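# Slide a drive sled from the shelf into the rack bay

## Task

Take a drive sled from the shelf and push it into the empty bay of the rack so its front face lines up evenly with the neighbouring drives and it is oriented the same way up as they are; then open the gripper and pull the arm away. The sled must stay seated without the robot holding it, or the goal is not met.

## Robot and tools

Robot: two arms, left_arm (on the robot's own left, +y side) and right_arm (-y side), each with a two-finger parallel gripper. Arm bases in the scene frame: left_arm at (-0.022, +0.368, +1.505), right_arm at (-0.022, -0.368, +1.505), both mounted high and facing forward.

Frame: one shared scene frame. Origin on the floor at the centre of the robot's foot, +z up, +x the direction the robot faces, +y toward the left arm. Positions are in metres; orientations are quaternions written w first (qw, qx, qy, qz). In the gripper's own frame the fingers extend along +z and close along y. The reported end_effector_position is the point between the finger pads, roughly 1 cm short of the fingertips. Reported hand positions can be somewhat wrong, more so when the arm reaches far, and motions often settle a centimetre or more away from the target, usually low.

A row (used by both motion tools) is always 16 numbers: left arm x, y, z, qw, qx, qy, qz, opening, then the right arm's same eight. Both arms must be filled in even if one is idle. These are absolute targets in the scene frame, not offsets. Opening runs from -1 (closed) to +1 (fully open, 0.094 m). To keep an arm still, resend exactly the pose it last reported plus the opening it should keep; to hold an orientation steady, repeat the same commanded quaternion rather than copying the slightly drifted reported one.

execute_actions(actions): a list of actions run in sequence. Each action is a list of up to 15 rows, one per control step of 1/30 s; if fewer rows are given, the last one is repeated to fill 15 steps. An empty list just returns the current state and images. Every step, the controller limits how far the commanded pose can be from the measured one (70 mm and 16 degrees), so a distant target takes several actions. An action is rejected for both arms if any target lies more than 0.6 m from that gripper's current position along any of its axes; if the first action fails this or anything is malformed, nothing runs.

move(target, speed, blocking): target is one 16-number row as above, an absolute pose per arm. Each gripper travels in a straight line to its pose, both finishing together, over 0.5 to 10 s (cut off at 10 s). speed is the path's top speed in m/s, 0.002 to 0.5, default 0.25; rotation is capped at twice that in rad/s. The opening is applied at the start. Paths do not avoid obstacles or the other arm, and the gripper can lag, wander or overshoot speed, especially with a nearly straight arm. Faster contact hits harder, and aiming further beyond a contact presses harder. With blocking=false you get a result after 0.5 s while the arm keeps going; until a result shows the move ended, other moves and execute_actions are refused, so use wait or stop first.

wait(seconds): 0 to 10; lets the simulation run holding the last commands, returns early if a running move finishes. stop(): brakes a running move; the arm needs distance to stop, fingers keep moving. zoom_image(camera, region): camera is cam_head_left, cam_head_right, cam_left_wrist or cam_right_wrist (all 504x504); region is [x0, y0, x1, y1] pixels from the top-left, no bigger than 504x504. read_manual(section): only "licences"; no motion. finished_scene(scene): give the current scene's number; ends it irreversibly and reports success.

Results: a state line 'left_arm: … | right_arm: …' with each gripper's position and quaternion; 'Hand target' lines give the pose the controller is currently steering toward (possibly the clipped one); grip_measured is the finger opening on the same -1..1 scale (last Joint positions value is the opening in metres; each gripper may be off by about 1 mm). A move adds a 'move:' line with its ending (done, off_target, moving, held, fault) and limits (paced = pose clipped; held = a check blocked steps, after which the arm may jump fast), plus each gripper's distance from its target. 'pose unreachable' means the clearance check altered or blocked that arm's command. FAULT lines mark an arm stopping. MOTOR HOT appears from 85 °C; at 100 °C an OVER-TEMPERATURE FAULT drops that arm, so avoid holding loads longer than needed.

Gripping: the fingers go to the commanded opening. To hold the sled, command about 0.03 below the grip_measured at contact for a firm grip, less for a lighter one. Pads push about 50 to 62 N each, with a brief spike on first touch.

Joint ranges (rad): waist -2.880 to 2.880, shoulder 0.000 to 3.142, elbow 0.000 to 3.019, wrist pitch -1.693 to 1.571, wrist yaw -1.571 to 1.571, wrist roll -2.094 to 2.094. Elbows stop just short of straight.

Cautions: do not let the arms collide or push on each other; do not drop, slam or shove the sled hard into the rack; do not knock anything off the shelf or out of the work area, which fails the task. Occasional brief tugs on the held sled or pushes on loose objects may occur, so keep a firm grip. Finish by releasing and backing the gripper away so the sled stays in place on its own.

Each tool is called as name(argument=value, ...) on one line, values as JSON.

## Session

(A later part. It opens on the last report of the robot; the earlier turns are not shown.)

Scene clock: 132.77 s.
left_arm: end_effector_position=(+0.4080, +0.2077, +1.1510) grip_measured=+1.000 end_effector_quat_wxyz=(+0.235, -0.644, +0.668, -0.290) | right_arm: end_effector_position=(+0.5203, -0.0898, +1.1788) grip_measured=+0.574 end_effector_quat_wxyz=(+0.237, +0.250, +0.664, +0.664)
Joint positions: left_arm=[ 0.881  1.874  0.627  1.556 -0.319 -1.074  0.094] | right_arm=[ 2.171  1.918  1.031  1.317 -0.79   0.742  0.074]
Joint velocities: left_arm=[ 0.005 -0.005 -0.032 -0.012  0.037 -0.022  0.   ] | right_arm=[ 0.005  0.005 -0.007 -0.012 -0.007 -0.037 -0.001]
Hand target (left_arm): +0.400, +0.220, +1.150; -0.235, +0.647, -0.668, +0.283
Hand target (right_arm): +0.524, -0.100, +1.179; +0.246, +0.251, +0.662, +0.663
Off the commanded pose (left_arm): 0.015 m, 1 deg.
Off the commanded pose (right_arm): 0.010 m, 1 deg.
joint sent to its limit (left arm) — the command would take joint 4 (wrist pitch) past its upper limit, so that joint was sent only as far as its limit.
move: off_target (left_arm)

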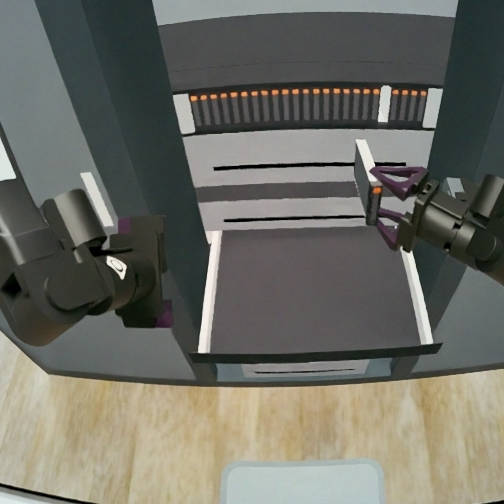

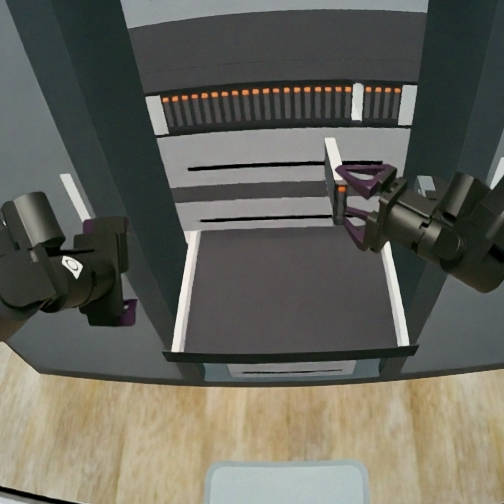

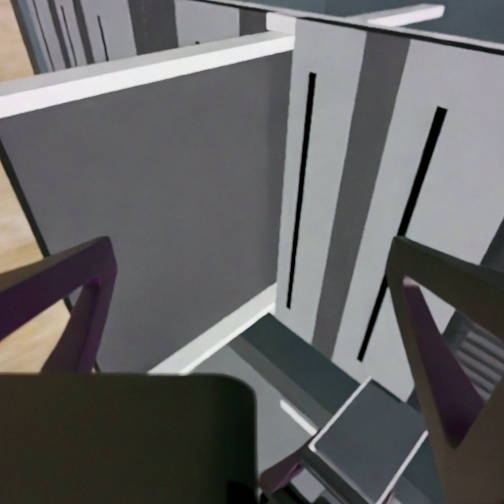

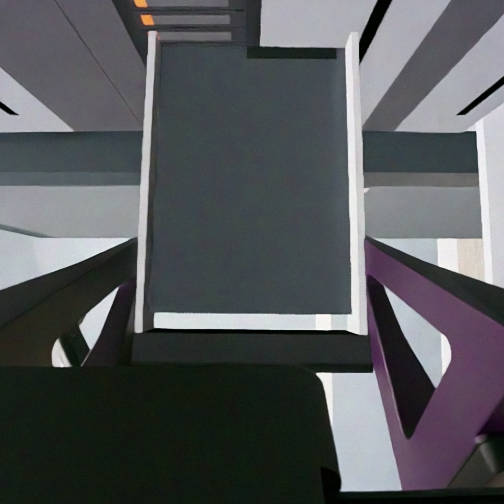

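move(target=[0.40,0.22,1.15,0.239,-0.646,0.667,-0.284,1,0.60,-0.135,1.19,0.248,0.248,0.662,0.662,0.5], speed=0.08)

zoom_image(camera="cam_head_left", region=[320, 60, 480, 220])

zoom_image(camera="cam_head_right", region=[290, 60, 450, 220])

Scene clock: 161.47 s.
left_arm: end_effector_position=(+0.4080, +0.2077, +1.1510) grip_measured=+1.000 end_effector_quat_wxyz=(+0.235, -0.644, +0.668, -0.290) | right_arm: end_effector_position=(+0.5924, -0.1238, +1.1881) grip_measured=+0.574 end_effector_quat_wxyz=(+0.245, +0.247, +0.662, +0.664)
Joint positions: left_arm=[ 0.881  1.874  0.627  1.556 -0.319 -1.074  0.094] | right_arm=[ 2.141  1.808  1.123  1.146 -0.817  0.759  0.074]
Joint velocities: left_arm=[ 0.005 -0.005 -0.012 -0.022 -0.037 -0.007  0.   ] | right_arm=[-0.015 -0.015 -0.007 -0.022  0.022 -0.037 -0.001]
Hand target (left_arm): +0.400, +0.220, +1.150; -0.235, +0.647, -0.668, +0.283
Hand target (right_arm): +0.600, -0.135, +1.190; +0.249, +0.249, +0.662, +0.662
Off the commanded pose (left_arm): 0.015 m, 1 deg.
Off the commanded pose (right_arm): 0.014 m, 0 deg.
joint sent to its limit (left arm) — the command would take joint 4 (wrist pitch) past its upper limit, so that joint was sent only as far as its limit.
move: off_target (left_arm, right_arm)

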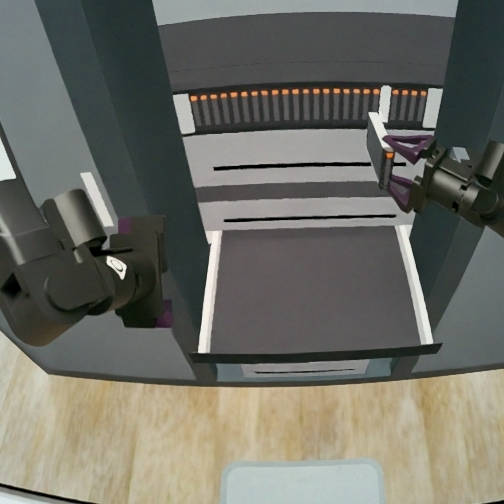

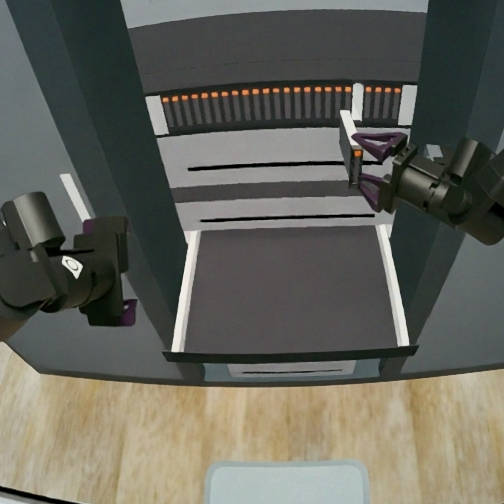

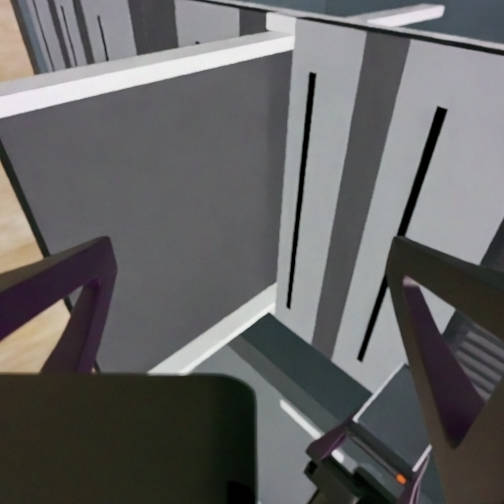

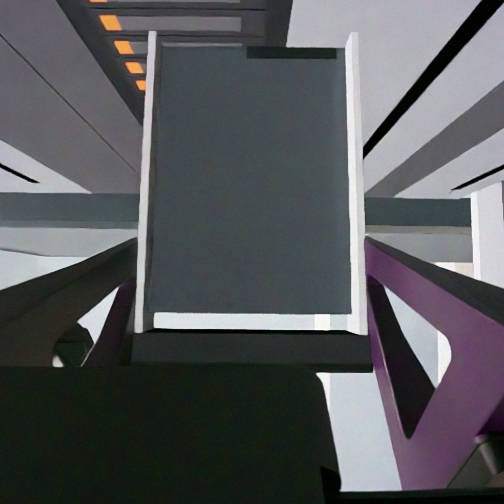

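Region (320, 60, 480, 220) of cam_head_left's 504x504 image, scaled by 3.150, with more detail than that image has.

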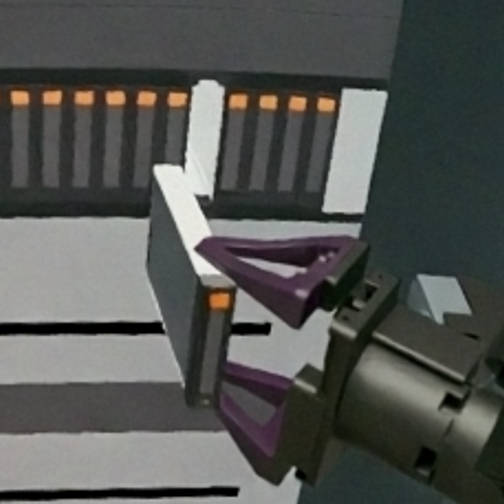

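Region (290, 60, 450, 220) of cam_head_right's 504x504 image, scaled by 3.150, with more detail than that image has.

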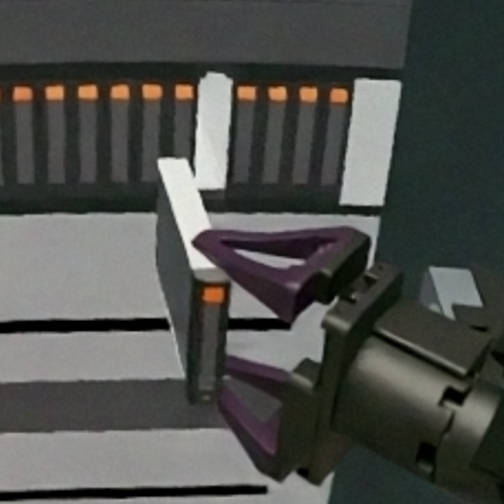

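move(target=[0.49,0.10,1.20,0.299,-0.299,0.641,-0.641,1,0.60,-0.03,1.20,0.248,0.248,0.662,0.662,0.5], speed=0.15)

Scene clock: 202.53 s.
left_arm: end_effector_position=(+0.4962, +0.0932, +1.2130) grip_measured=+1.000 end_effector_quat_wxyz=(+0.281, -0.292, +0.649, -0.644) | right_arm: end_effector_position=(+0.6024, -0.0479, +1.1918) grip_measured=+0.574 end_effector_quat_wxyz=(+0.253, +0.254, +0.667, +0.653)
Joint positions: left_arm=[ 0.921  1.931  0.908  1.556  0.651 -0.787  0.094] | right_arm=[ 2.267  1.897  1.214  1.098 -0.673  0.678  0.074]
Joint velocities: left_arm=[-0.015  0.005  0.022  0.007 -0.007  0.007  0.   ] | right_arm=[-0.005  0.005 -0.007  0.012 -0.022 -0.037 -0.   ]
Hand target (left_arm): +0.490, +0.100, +1.200; +0.285, -0.291, +0.656, -0.635
Hand target (right_arm): +0.598, -0.030, +1.201; +0.247, +0.246, +0.663, +0.662
Off the commanded pose (left_arm): 0.016 m, 2 deg.
Off the commanded pose (right_arm): 0.020 m, 1 deg.
joint sent to its limit (left arm) — the command would take joint 4 (wrist pitch) past its upper limit, so that joint was sent only as far as its limit.
move: off_target (left_arm, right_arm)

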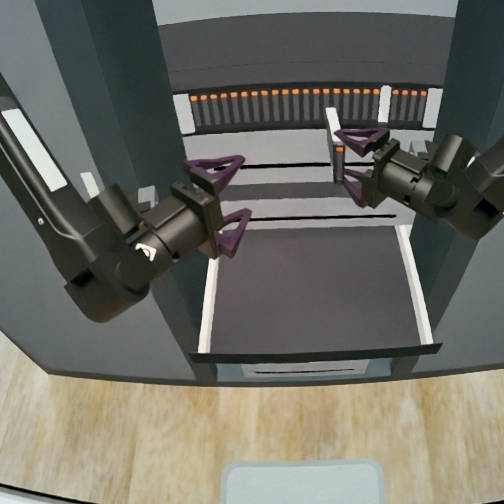

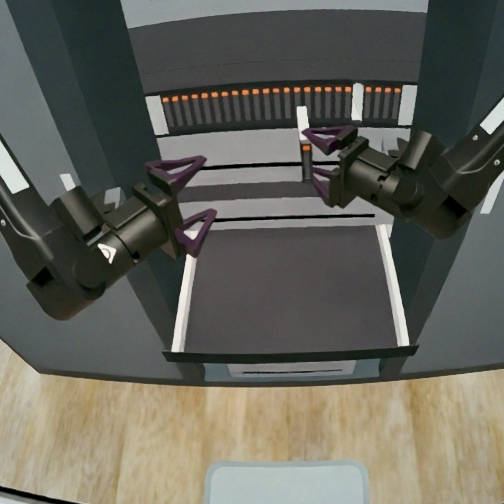

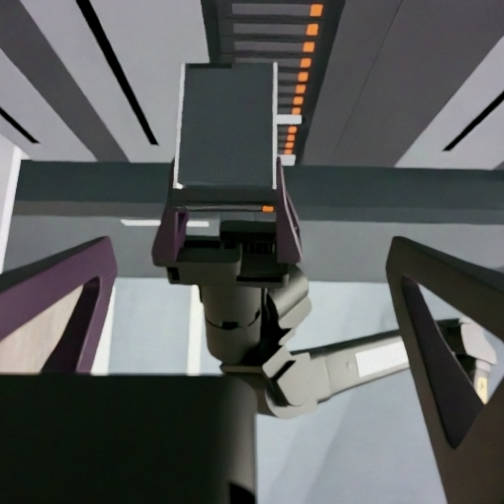

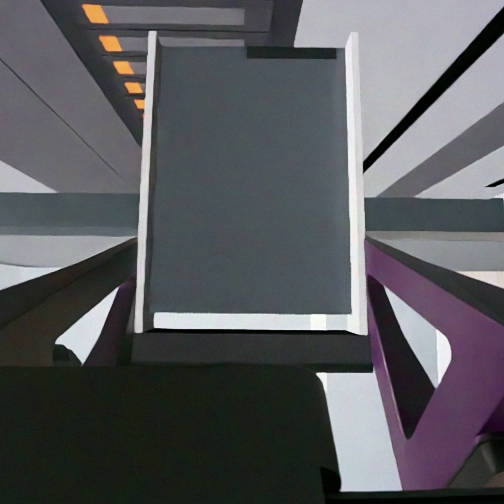

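move(target=[0.535,-0.022,1.185,0.299,-0.299,0.641,-0.641,1,0.60,-0.03,1.20,0.248,0.248,0.662,0.662,0.5], speed=0.1)

Scene clock: 216.93 s.
left_arm: end_effector_position=(+0.5424, -0.0101, +1.1858) grip_measured=+1.000 end_effector_quat_wxyz=(+0.308, -0.300, +0.638, -0.639) | right_arm: end_effector_position=(+0.6029, -0.0480, +1.1917) grip_measured=+0.574 end_effector_quat_wxyz=(+0.254, +0.254, +0.667, +0.653)
Joint positions: left_arm=[ 0.788  2.121  1.224  1.447  0.514 -0.718  0.094] | right_arm=[ 2.267  1.897  1.214  1.098 -0.672  0.678  0.074]
Joint velocities: left_arm=[-0.005 -0.015 -0.002 -0.002 -0.037  0.007  0.   ] | right_arm=[-0.015  0.005 -0.002 -0.017  0.066 -0.007 -0.001]
Hand target (left_arm): +0.534, -0.022, +1.185; +0.299, -0.298, +0.641, -0.641
Hand target (right_arm): +0.600, -0.030, +1.200; +0.248, +0.248, +0.662, +0.662
Off the commanded pose (left_arm): 0.014 m, 1 deg.
Off the commanded pose (right_arm): 0.020 m, 2 deg.
move: off_target (left_arm, right_arm)

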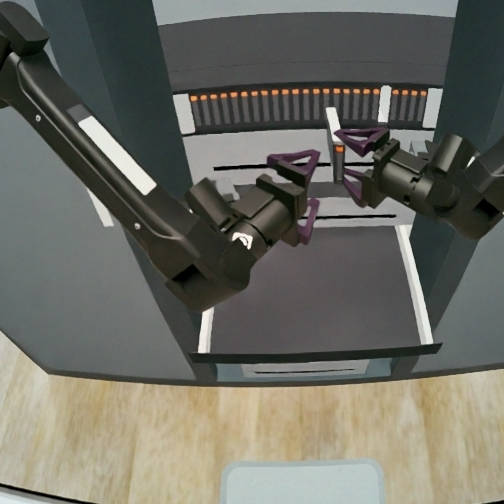

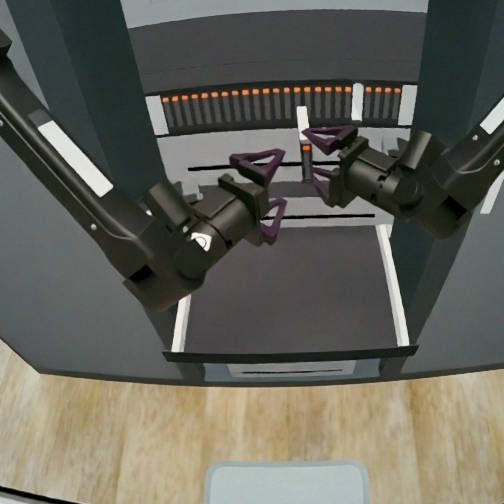

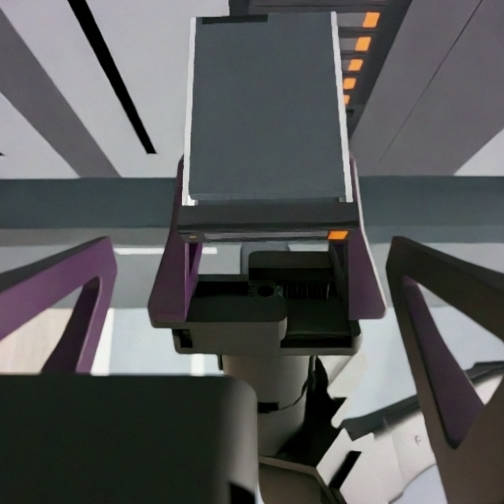

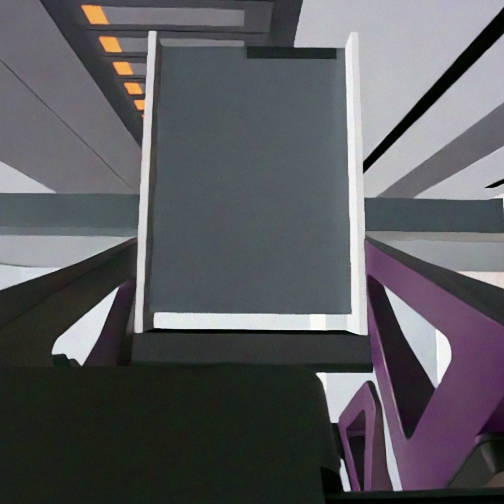

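move(target=[0.560,-0.056,1.195,0.299,-0.299,0.641,-0.641,1,0.60,-0.03,1.20,0.248,0.248,0.662,0.662,0.5], speed=0.03)

Scene clock: 226.43 s.
left_arm: end_effector_position=(+0.5703, -0.0402, +1.1949) grip_measured=+1.000 end_effector_quat_wxyz=(+0.311, -0.301, +0.638, -0.638) | right_arm: end_effector_position=(+0.6030, -0.0481, +1.1916) grip_measured=+0.574 end_effector_quat_wxyz=(+0.254, +0.254, +0.667, +0.652)
Joint positions: left_arm=[ 0.739  2.131  1.312  1.359  0.468 -0.689  0.094] | right_arm=[ 2.267  1.897  1.214  1.098 -0.671  0.678  0.074]
Joint velocities: left_arm=[-0.015 -0.005  0.007 -0.012 -0.037  0.066  0.   ] | right_arm=[-0.005 -0.005 -0.002 -0.002 -0.007  0.007 -0.   ]
Hand target (left_arm): +0.559, -0.056, +1.195; +0.299, -0.298, +0.641, -0.641
Hand target (right_arm): +0.600, -0.030, +1.200; +0.248, +0.248, +0.662, +0.662
Off the commanded pose (left_arm): 0.019 m, 1 deg.
Off the commanded pose (right_arm): 0.020 m, 2 deg.
move: off_target (left_arm, right_arm)

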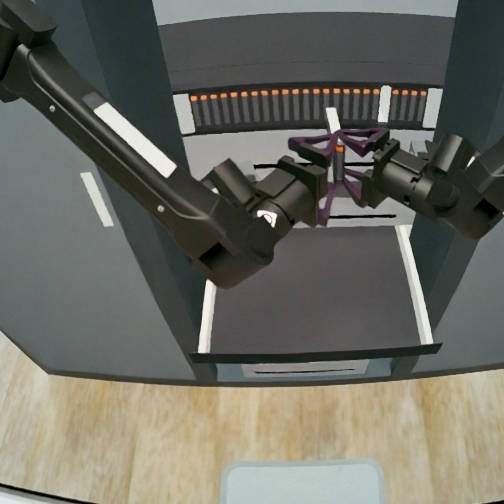

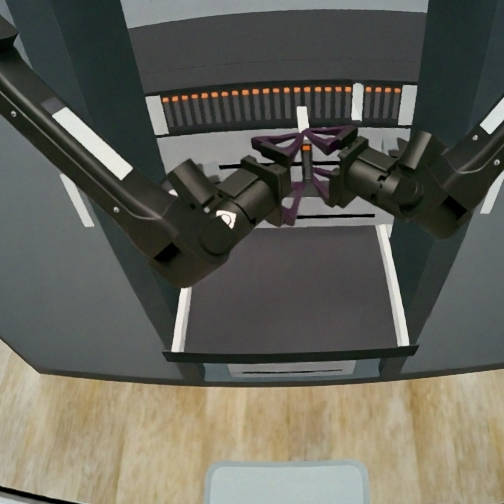

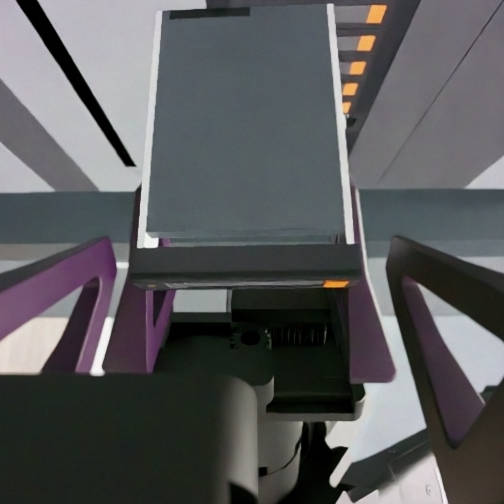

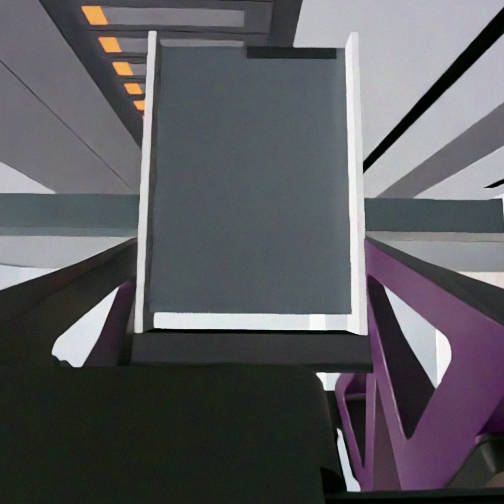

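move(target=[0.555,-0.067,1.192,0.299,-0.299,0.641,-0.641,1,0.60,-0.03,1.20,0.248,0.248,0.662,0.662,0.5], speed=0.015)

zoom_image(camera="cam_head_left", region=[270, 90, 410, 230])

Scene clock: 234.60 s.
left_arm: end_effector_position=(+0.5648, -0.0509, +1.1902) grip_measured=+1.000 end_effector_quat_wxyz=(+0.308, -0.301, +0.639, -0.637) | right_arm: end_effector_position=(+0.6031, -0.0482, +1.1915) grip_measured=+0.574 end_effector_quat_wxyz=(+0.254, +0.254, +0.668, +0.652)
Joint positions: left_arm=[ 0.731  2.158  1.333  1.359  0.459 -0.684  0.094] | right_arm=[ 2.267  1.897  1.214  1.098 -0.67   0.678  0.074]
Joint velocities: left_arm=[-0.015  0.005 -0.017  0.012 -0.007 -0.051  0.   ] | right_arm=[ 0.005  0.015  0.002  0.002  0.037 -0.037  0.001]
Hand target (left_arm): +0.554, -0.066, +1.192; +0.299, -0.299, +0.641, -0.641
Hand target (right_arm): +0.600, -0.030, +1.200; +0.248, +0.248, +0.662, +0.662
Off the commanded pose (left_arm): 0.019 m, 1 deg.
Off the commanded pose (right_arm): 0.020 m, 2 deg.
move: off_target (left_arm, right_arm)

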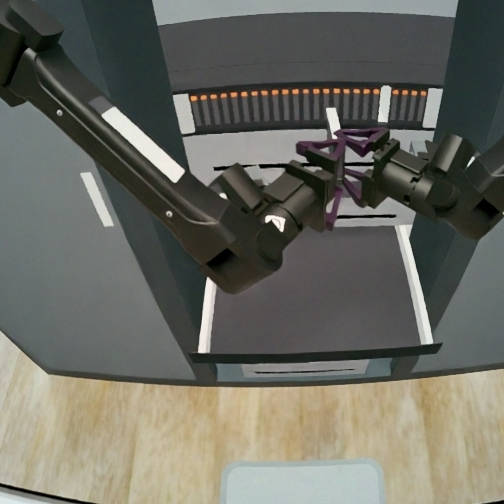

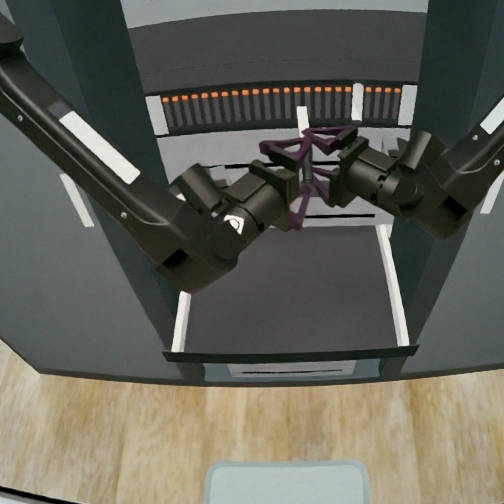

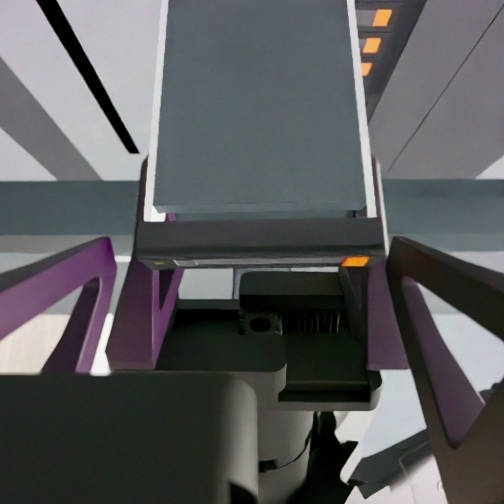

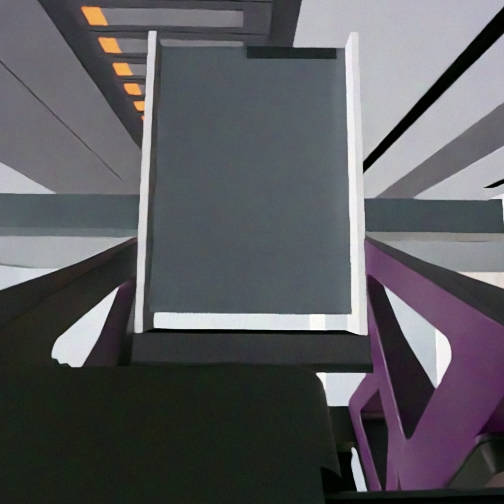

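Region (270, 90, 410, 230) of cam_head_left's 504x504 image, scaled by 3.600, with more detail than that image has.

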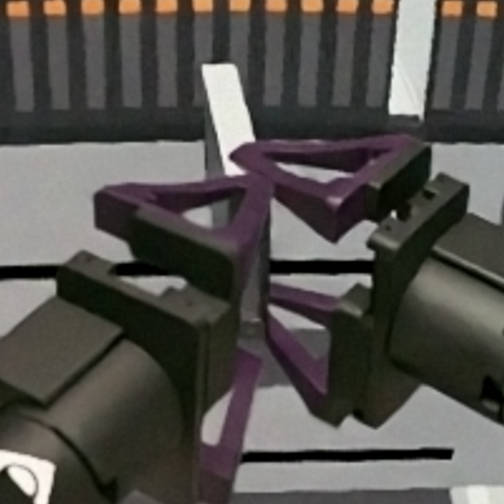

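execute_actions(actions=[[[0.559,-0.067,1.195,0.299,-0.299,0.641,-0.641,1,0.60,-0.03,1.20,0.248,0.248,0.662,0.662,0.5]],[[0.563,-0.067,1.197,0.299,-0.299,0.641,-0.641,1,0.60,-0.03,1.20,0.248,0.248,0.662,0.662,0.5]]])

Scene clock: 240.37 s.
left_arm: end_effector_position=(+0.5660, -0.0522, +1.1891) grip_measured=+1.000 end_effector_quat_wxyz=(+0.306, -0.302, +0.641, -0.636) | right_arm: end_effector_position=(+0.6055, -0.0487, +1.1916) grip_measured=+0.574 end_effector_quat_wxyz=(+0.256, +0.255, +0.667, +0.651)
Joint positions: left_arm=[ 0.729  2.158  1.337  1.349  0.455 -0.683  0.094] | right_arm=[ 2.267  1.897  1.219  1.098 -0.668  0.678  0.074]
Joint velocities: left_arm=[-0.005  0.005  0.007 -0.012 -0.037  0.022  0.   ] | right_arm=[ 0.015  0.005 -0.017 -0.007 -0.007 -0.007 -0.001]
Hand target (left_arm): +0.563, -0.067, +1.197; +0.299, -0.299, +0.641, -0.641
Hand target (right_arm): +0.600, -0.030, +1.200; +0.248, +0.248, +0.662, +0.662
Off the commanded pose (left_arm): 0.017 m, 1 deg.
Off the commanded pose (right_arm): 0.021 m, 2 deg.

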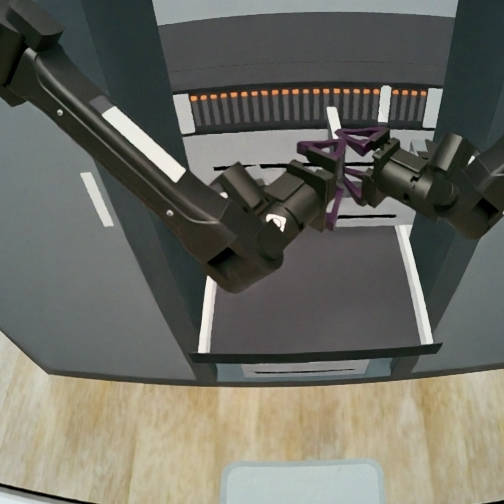

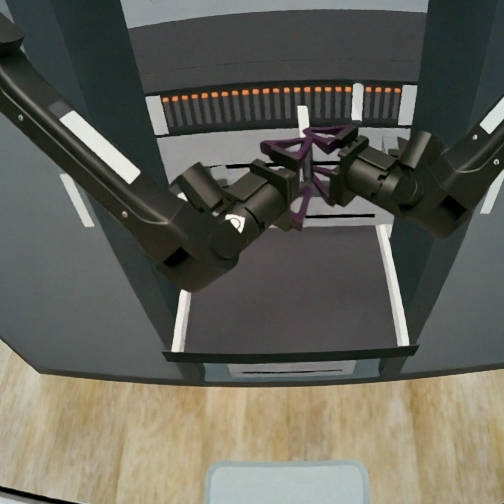

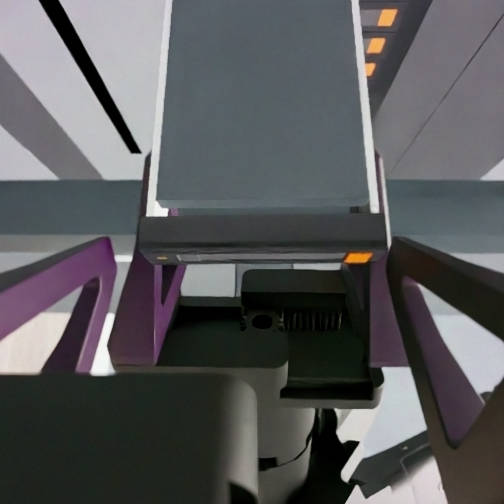

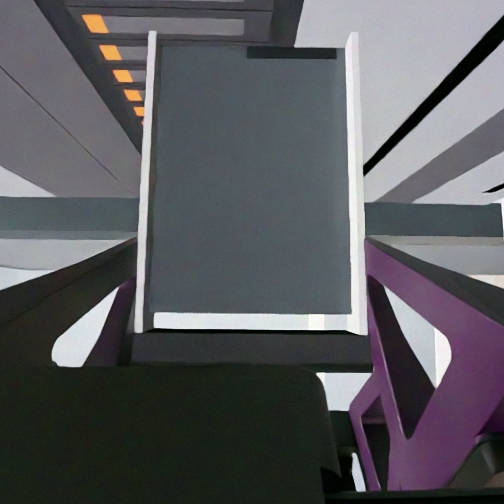

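execute_actions(actions=[[[0.560,-0.064,1.197,0.299,-0.299,0.641,-0.641,0.75,0.60,-0.03,1.20,0.248,0.248,0.662,0.662,0.5]],[[0.560,-0.064,1.197,0.299,-0.299,0.641,-0.641,0.6,0.60,-0.03,1.20,0.248,0.248,0.662,0.662,0.5]],[[0.560,-0.064,1.197,0.299,-0.299,0.641,-0.641,0.6,0.60,-0.03,1.20,0.248,0.248,0.662,0.662,0.5]]])

Scene clock: 250.17 s.
left_arm: end_effector_position=(+0.5663, -0.0531, +1.1911) grip_measured=+0.616 end_effector_quat_wxyz=(+0.307, -0.302, +0.640, -0.637) | right_arm: end_effector_position=(+0.6059, -0.0490, +1.1903) grip_measured=+0.574 end_effector_quat_wxyz=(+0.257, +0.256, +0.669, +0.649)
Joint positions: left_arm=[ 0.727  2.157  1.337  1.35   0.457 -0.683  0.076] | right_arm=[ 2.267  1.898  1.22   1.098 -0.662  0.677  0.074]
Joint velocities: left_arm=[-0.015 -0.005  0.002 -0.027  0.007 -0.051  0.   ] | right_arm=[-0.005  0.005  0.007 -0.007 -0.022  0.051  0.   ]
Hand target (left_arm): +0.560, -0.064, +1.197; +0.299, -0.299, +0.641, -0.641
Hand target (right_arm): +0.600, -0.030, +1.200; +0.248, +0.248, +0.662, +0.662
Off the commanded pose (left_arm): 0.014 m, 1 deg.
Off the commanded pose (right_arm): 0.022 m, 2 deg.

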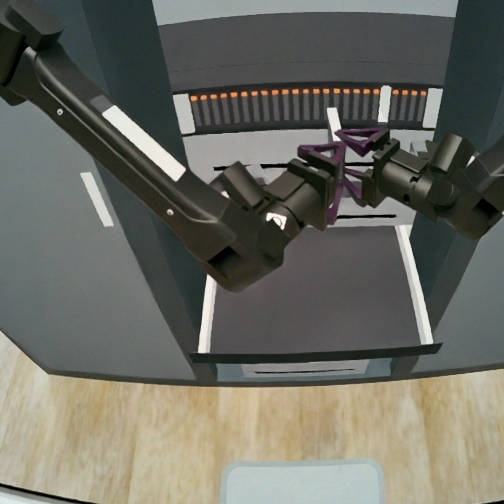

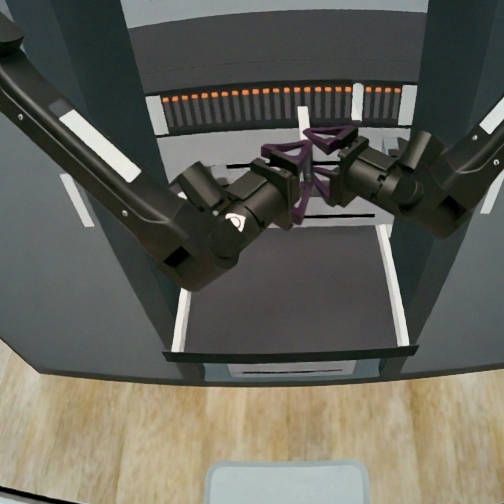

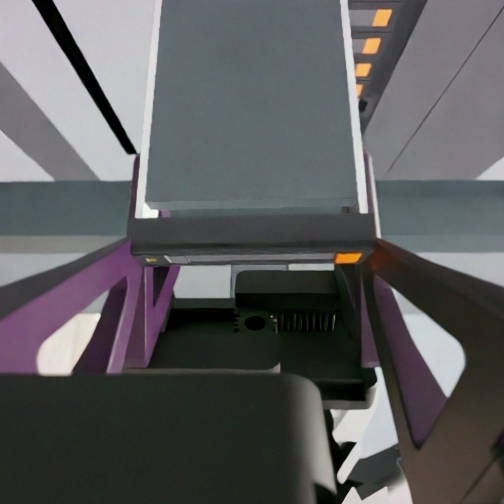

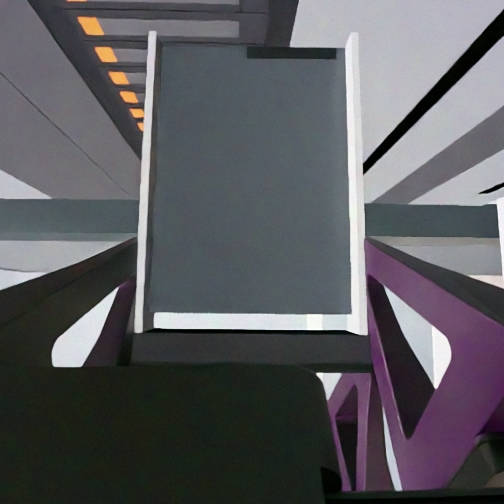

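execute_actions(actions=[[[0.560,-0.064,1.197,0.299,-0.299,0.641,-0.641,0.57,0.60,-0.03,1.20,0.248,0.248,0.662,0.662,0.5]],[[0.560,-0.064,1.197,0.299,-0.299,0.641,-0.641,0.57,0.603,-0.045,1.195,0.248,0.248,0.662,0.662,0.72]],[[0.560,-0.064,1.197,0.299,-0.299,0.641,-0.641,0.57,0.615,-0.045,1.195,0.248,0.248,0.662,0.662,0.72]],[[0.560,-0.064,1.197,0.299,-0.299,0.641,-0.641,0.57,0.63,-0.045,1.195,0.248,0.248,0.662,0.662,0.72]],[[0.560,-0.064,1.197,0.299,-0.299,0.641,-0.641,0.57,0.642,-0.045,1.195,0.248,0.248,0.662,0.662,0.72]]])

Scene clock: 261.20 s.
left_arm: end_effector_position=(+0.5661, -0.0532, +1.1905) grip_measured=+0.600 end_effector_quat_wxyz=(+0.306, -0.302, +0.641, -0.636) | right_arm: end_effector_position=(+0.6370, -0.0460, +1.1888) grip_measured=+0.719 end_effector_quat_wxyz=(+0.250, +0.248, +0.665, +0.659)
Joint positions: left_arm=[ 0.727  2.157  1.336  1.348  0.453 -0.682  0.075] | right_arm=[ 2.266  1.898  1.311  0.999 -0.692  0.677  0.081]
Joint velocities: left_arm=[-0.005  0.005 -0.002 -0.002  0.022 -0.037  0.001] | right_arm=[ 0.005  0.005  0.007 -0.017 -0.022 -0.022 -0.   ]
Hand target (left_arm): +0.560, -0.064, +1.197; +0.299, -0.299, +0.641, -0.641
Hand target (right_arm): +0.642, -0.045, +1.195; +0.248, +0.248, +0.662, +0.662
Off the commanded pose (left_arm): 0.014 m, 1 deg.
Off the commanded pose (right_arm): 0.008 m, 1 deg.

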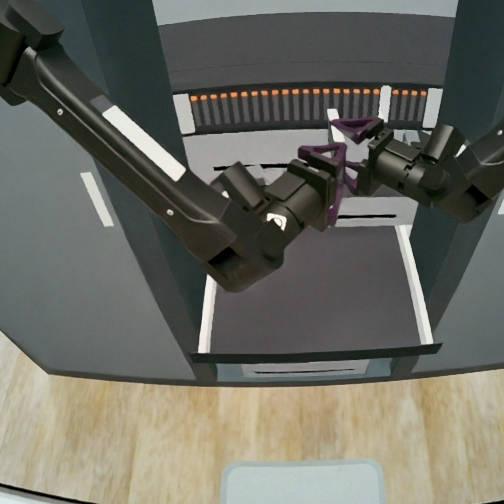

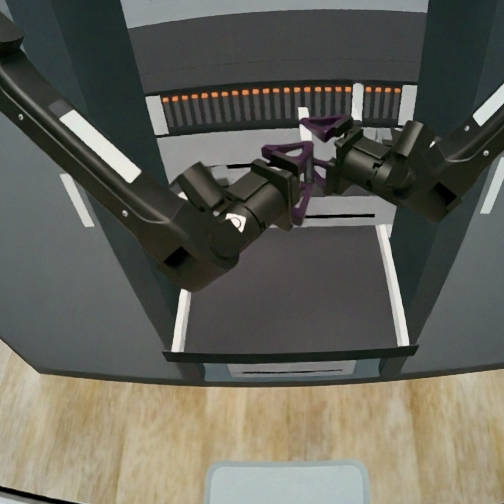

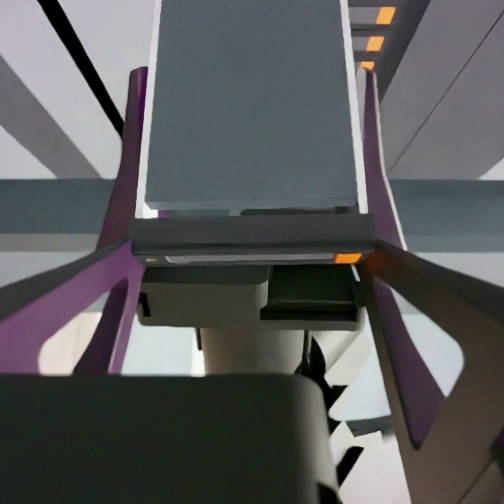

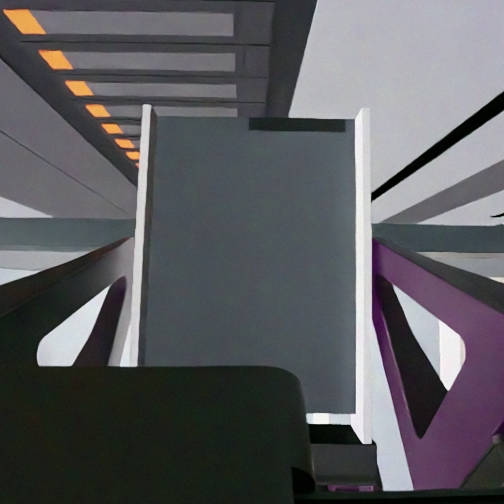

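Right regrips; left opens and advances.

execute_actions(actions=[[[0.560,-0.064,1.197,0.299,-0.299,0.641,-0.641,0.57,0.642,-0.045,1.195,0.248,0.248,0.662,0.662,0.52]],[[0.560,-0.064,1.197,0.299,-0.299,0.641,-0.641,0.8,0.642,-0.045,1.195,0.248,0.248,0.662,0.662,0.52]],[[0.568,-0.067,1.197,0.299,-0.299,0.641,-0.641,0.8,0.642,-0.045,1.195,0.248,0.248,0.662,0.662,0.52]],[[0.575,-0.070,1.197,0.299,-0.299,0.641,-0.641,0.8,0.642,-0.045,1.195,0.248,0.248,0.662,0.662,0.52]]])

Scene clock: 268.80 s.
left_arm: end_effector_position=(+0.5774, -0.0588, +1.1901) grip_measured=+0.798 end_effector_quat_wxyz=(+0.304, -0.302, +0.641, -0.637) | right_arm: end_effector_position=(+0.6368, -0.0458, +1.1884) grip_measured=+0.573 end_effector_quat_wxyz=(+0.249, +0.249, +0.665, +0.659)
Joint positions: left_arm=[ 0.722  2.157  1.369  1.31   0.452 -0.679  0.084] | right_arm=[ 2.266  1.898  1.311  0.997 -0.691  0.678  0.074]
Joint velocities: left_arm=[-0.005 -0.015  0.002 -0.002  0.022 -0.037 -0.001] | right_arm=[-0.005 -0.015 -0.007  0.002  0.007 -0.022 -0.001]
Hand target (left_arm): +0.575, -0.070, +1.197; +0.299, -0.299, +0.641, -0.641
Hand target (right_arm): +0.642, -0.045, +1.195; +0.248, +0.248, +0.662, +0.662
Off the commanded pose (left_arm): 0.013 m, 1 deg.
Off the commanded pose (right_arm): 0.008 m, 1 deg.

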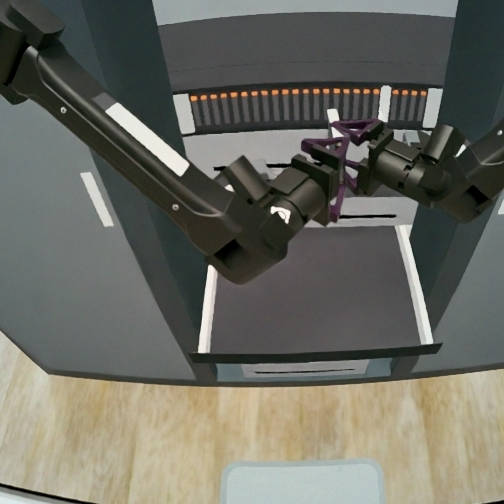

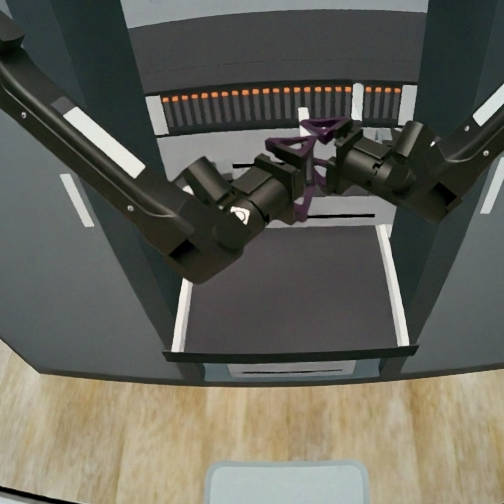

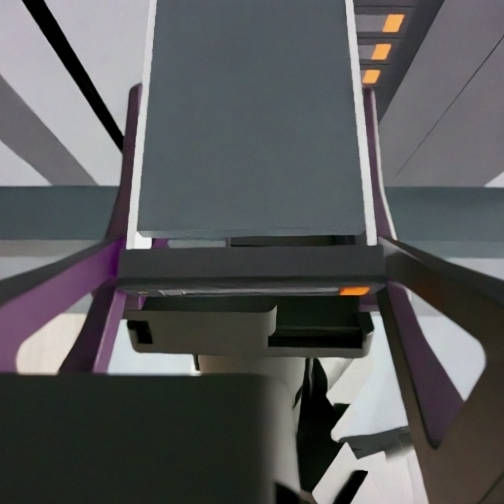

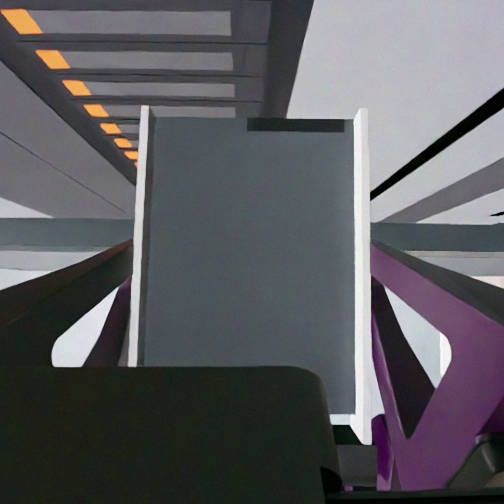

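Good. Close left, release right and withdraw it.

execute_actions(actions=[[[0.575,-0.070,1.197,0.299,-0.299,0.641,-0.641,0.56,0.642,-0.045,1.195,0.248,0.248,0.662,0.662,0.52]],[[0.575,-0.070,1.197,0.299,-0.299,0.641,-0.641,0.56,0.642,-0.045,1.195,0.248,0.248,0.662,0.662,0.52]],[[0.575,-0.070,1.197,0.299,-0.299,0.641,-0.641,0.56,0.642,-0.045,1.195,0.248,0.248,0.662,0.662,0.85]]])

move(target=[0.575,-0.070,1.197,0.299,-0.299,0.641,-0.641,0.56,0.60,-0.11,1.195,0.248,0.248,0.662,0.662,0.85], speed=0.06)

Scene clock: 276.63 s.
left_arm: end_effector_position=(+0.5772, -0.0590, +1.1889) grip_measured=+0.631 end_effector_quat_wxyz=(+0.303, -0.303, +0.643, -0.635) | right_arm: end_effector_position=(+0.6368, -0.0458, +1.1884) grip_measured=+0.849 end_effector_quat_wxyz=(+0.249, +0.249, +0.665, +0.659)
Joint positions: left_arm=[ 0.722  2.157  1.369  1.306  0.447 -0.679  0.077] | right_arm=[ 2.266  1.898  1.311  0.997 -0.691  0.678  0.087]
Joint velocities: left_arm=[-0.005 -0.015  0.002 -0.002  0.051  0.022 -0.001] | right_arm=[-0.024  0.024 -0.012 -0.002 -0.007 -0.007 -0.   ]
Hand target (left_arm): +0.575, -0.070, +1.197; +0.299, -0.299, +0.641, -0.641
Hand target (right_arm): +0.642, -0.045, +1.195; +0.248, +0.248, +0.662, +0.662
Off the commanded pose (left_arm): 0.014 m, 1 deg.
Off the commanded pose (right_arm): 0.008 m, 1 deg.

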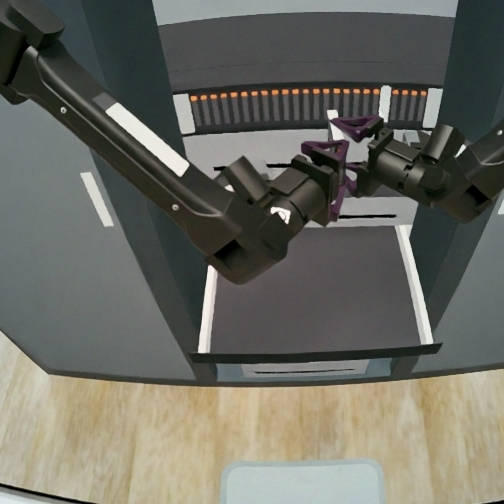

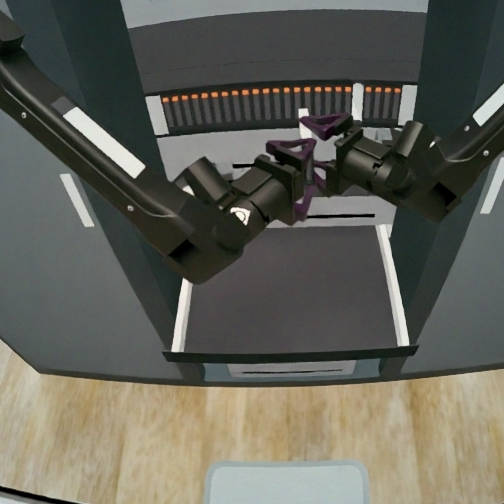

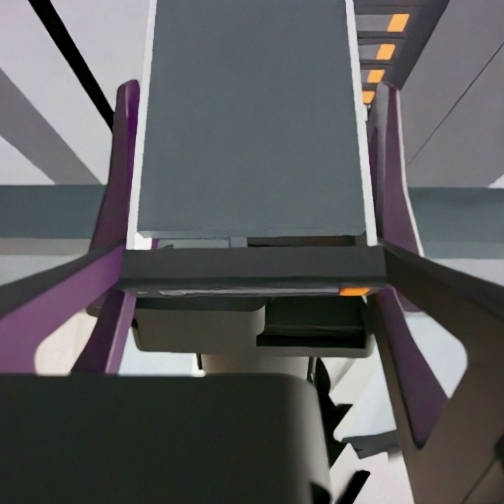

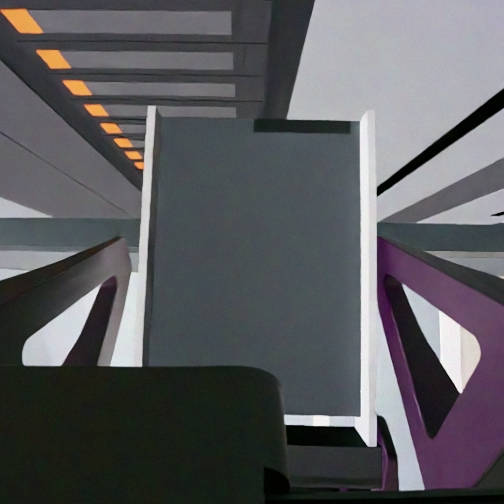

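Scene clock: 278.20 s.
left_arm: end_effector_position=(+0.5772, -0.0590, +1.1889) grip_measured=+0.631 end_effector_quat_wxyz=(+0.303, -0.303, +0.643, -0.635) | right_arm: end_effector_position=(+0.5932, -0.0949, +1.1923) grip_measured=+0.849 end_effector_quat_wxyz=(+0.235, +0.247, +0.663, +0.666)
Joint positions: left_arm=[ 0.722  2.157  1.369  1.306  0.447 -0.679  0.077] | right_arm=[ 2.188  1.828  1.145  1.104 -0.781  0.729  0.087]
Joint velocities: left_arm=[-0.005 -0.005 -0.022  0.007  0.037 -0.051 -0.   ] | right_arm=[-0.005 -0.015 -0.002 -0.012 -0.007  0.066  0.001]
Hand target (left_arm): +0.575, -0.070, +1.197; +0.299, -0.299, +0.641, -0.641
Hand target (right_arm): +0.601, -0.110, +1.195; +0.248, +0.249, +0.662, +0.662
Off the commanded pose (left_arm): 0.014 m, 1 deg.
Off the commanded pose (right_arm): 0.017 m, 2 deg.
move: off_target (left_arm, right_arm)

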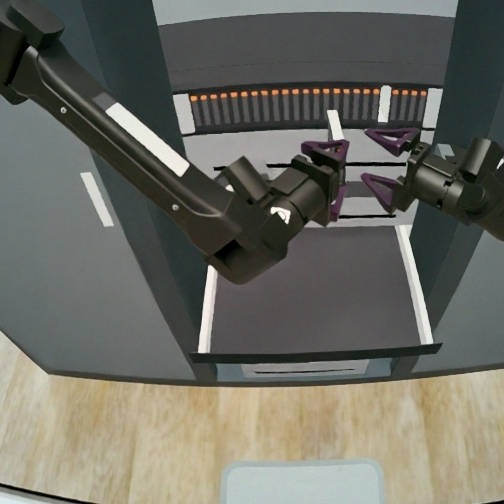

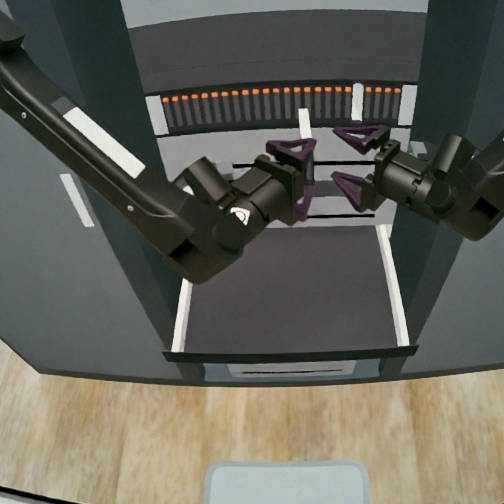

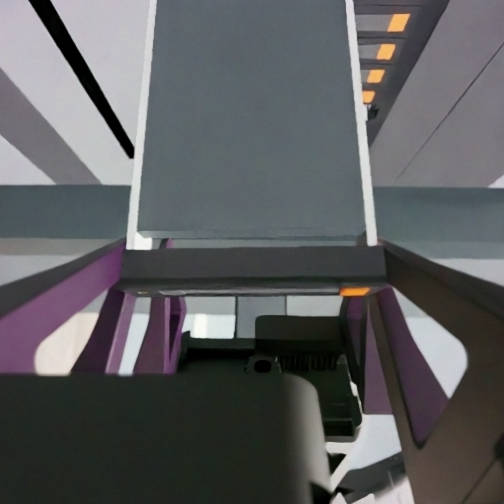

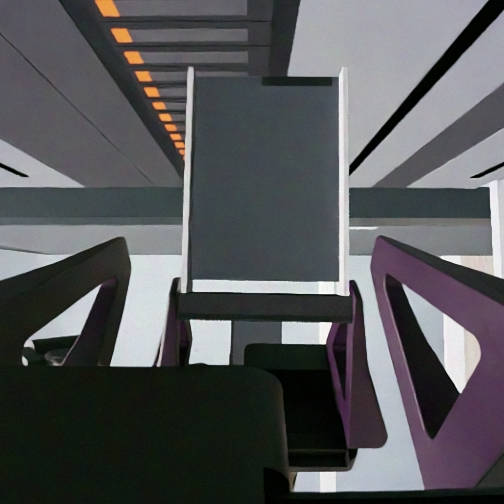

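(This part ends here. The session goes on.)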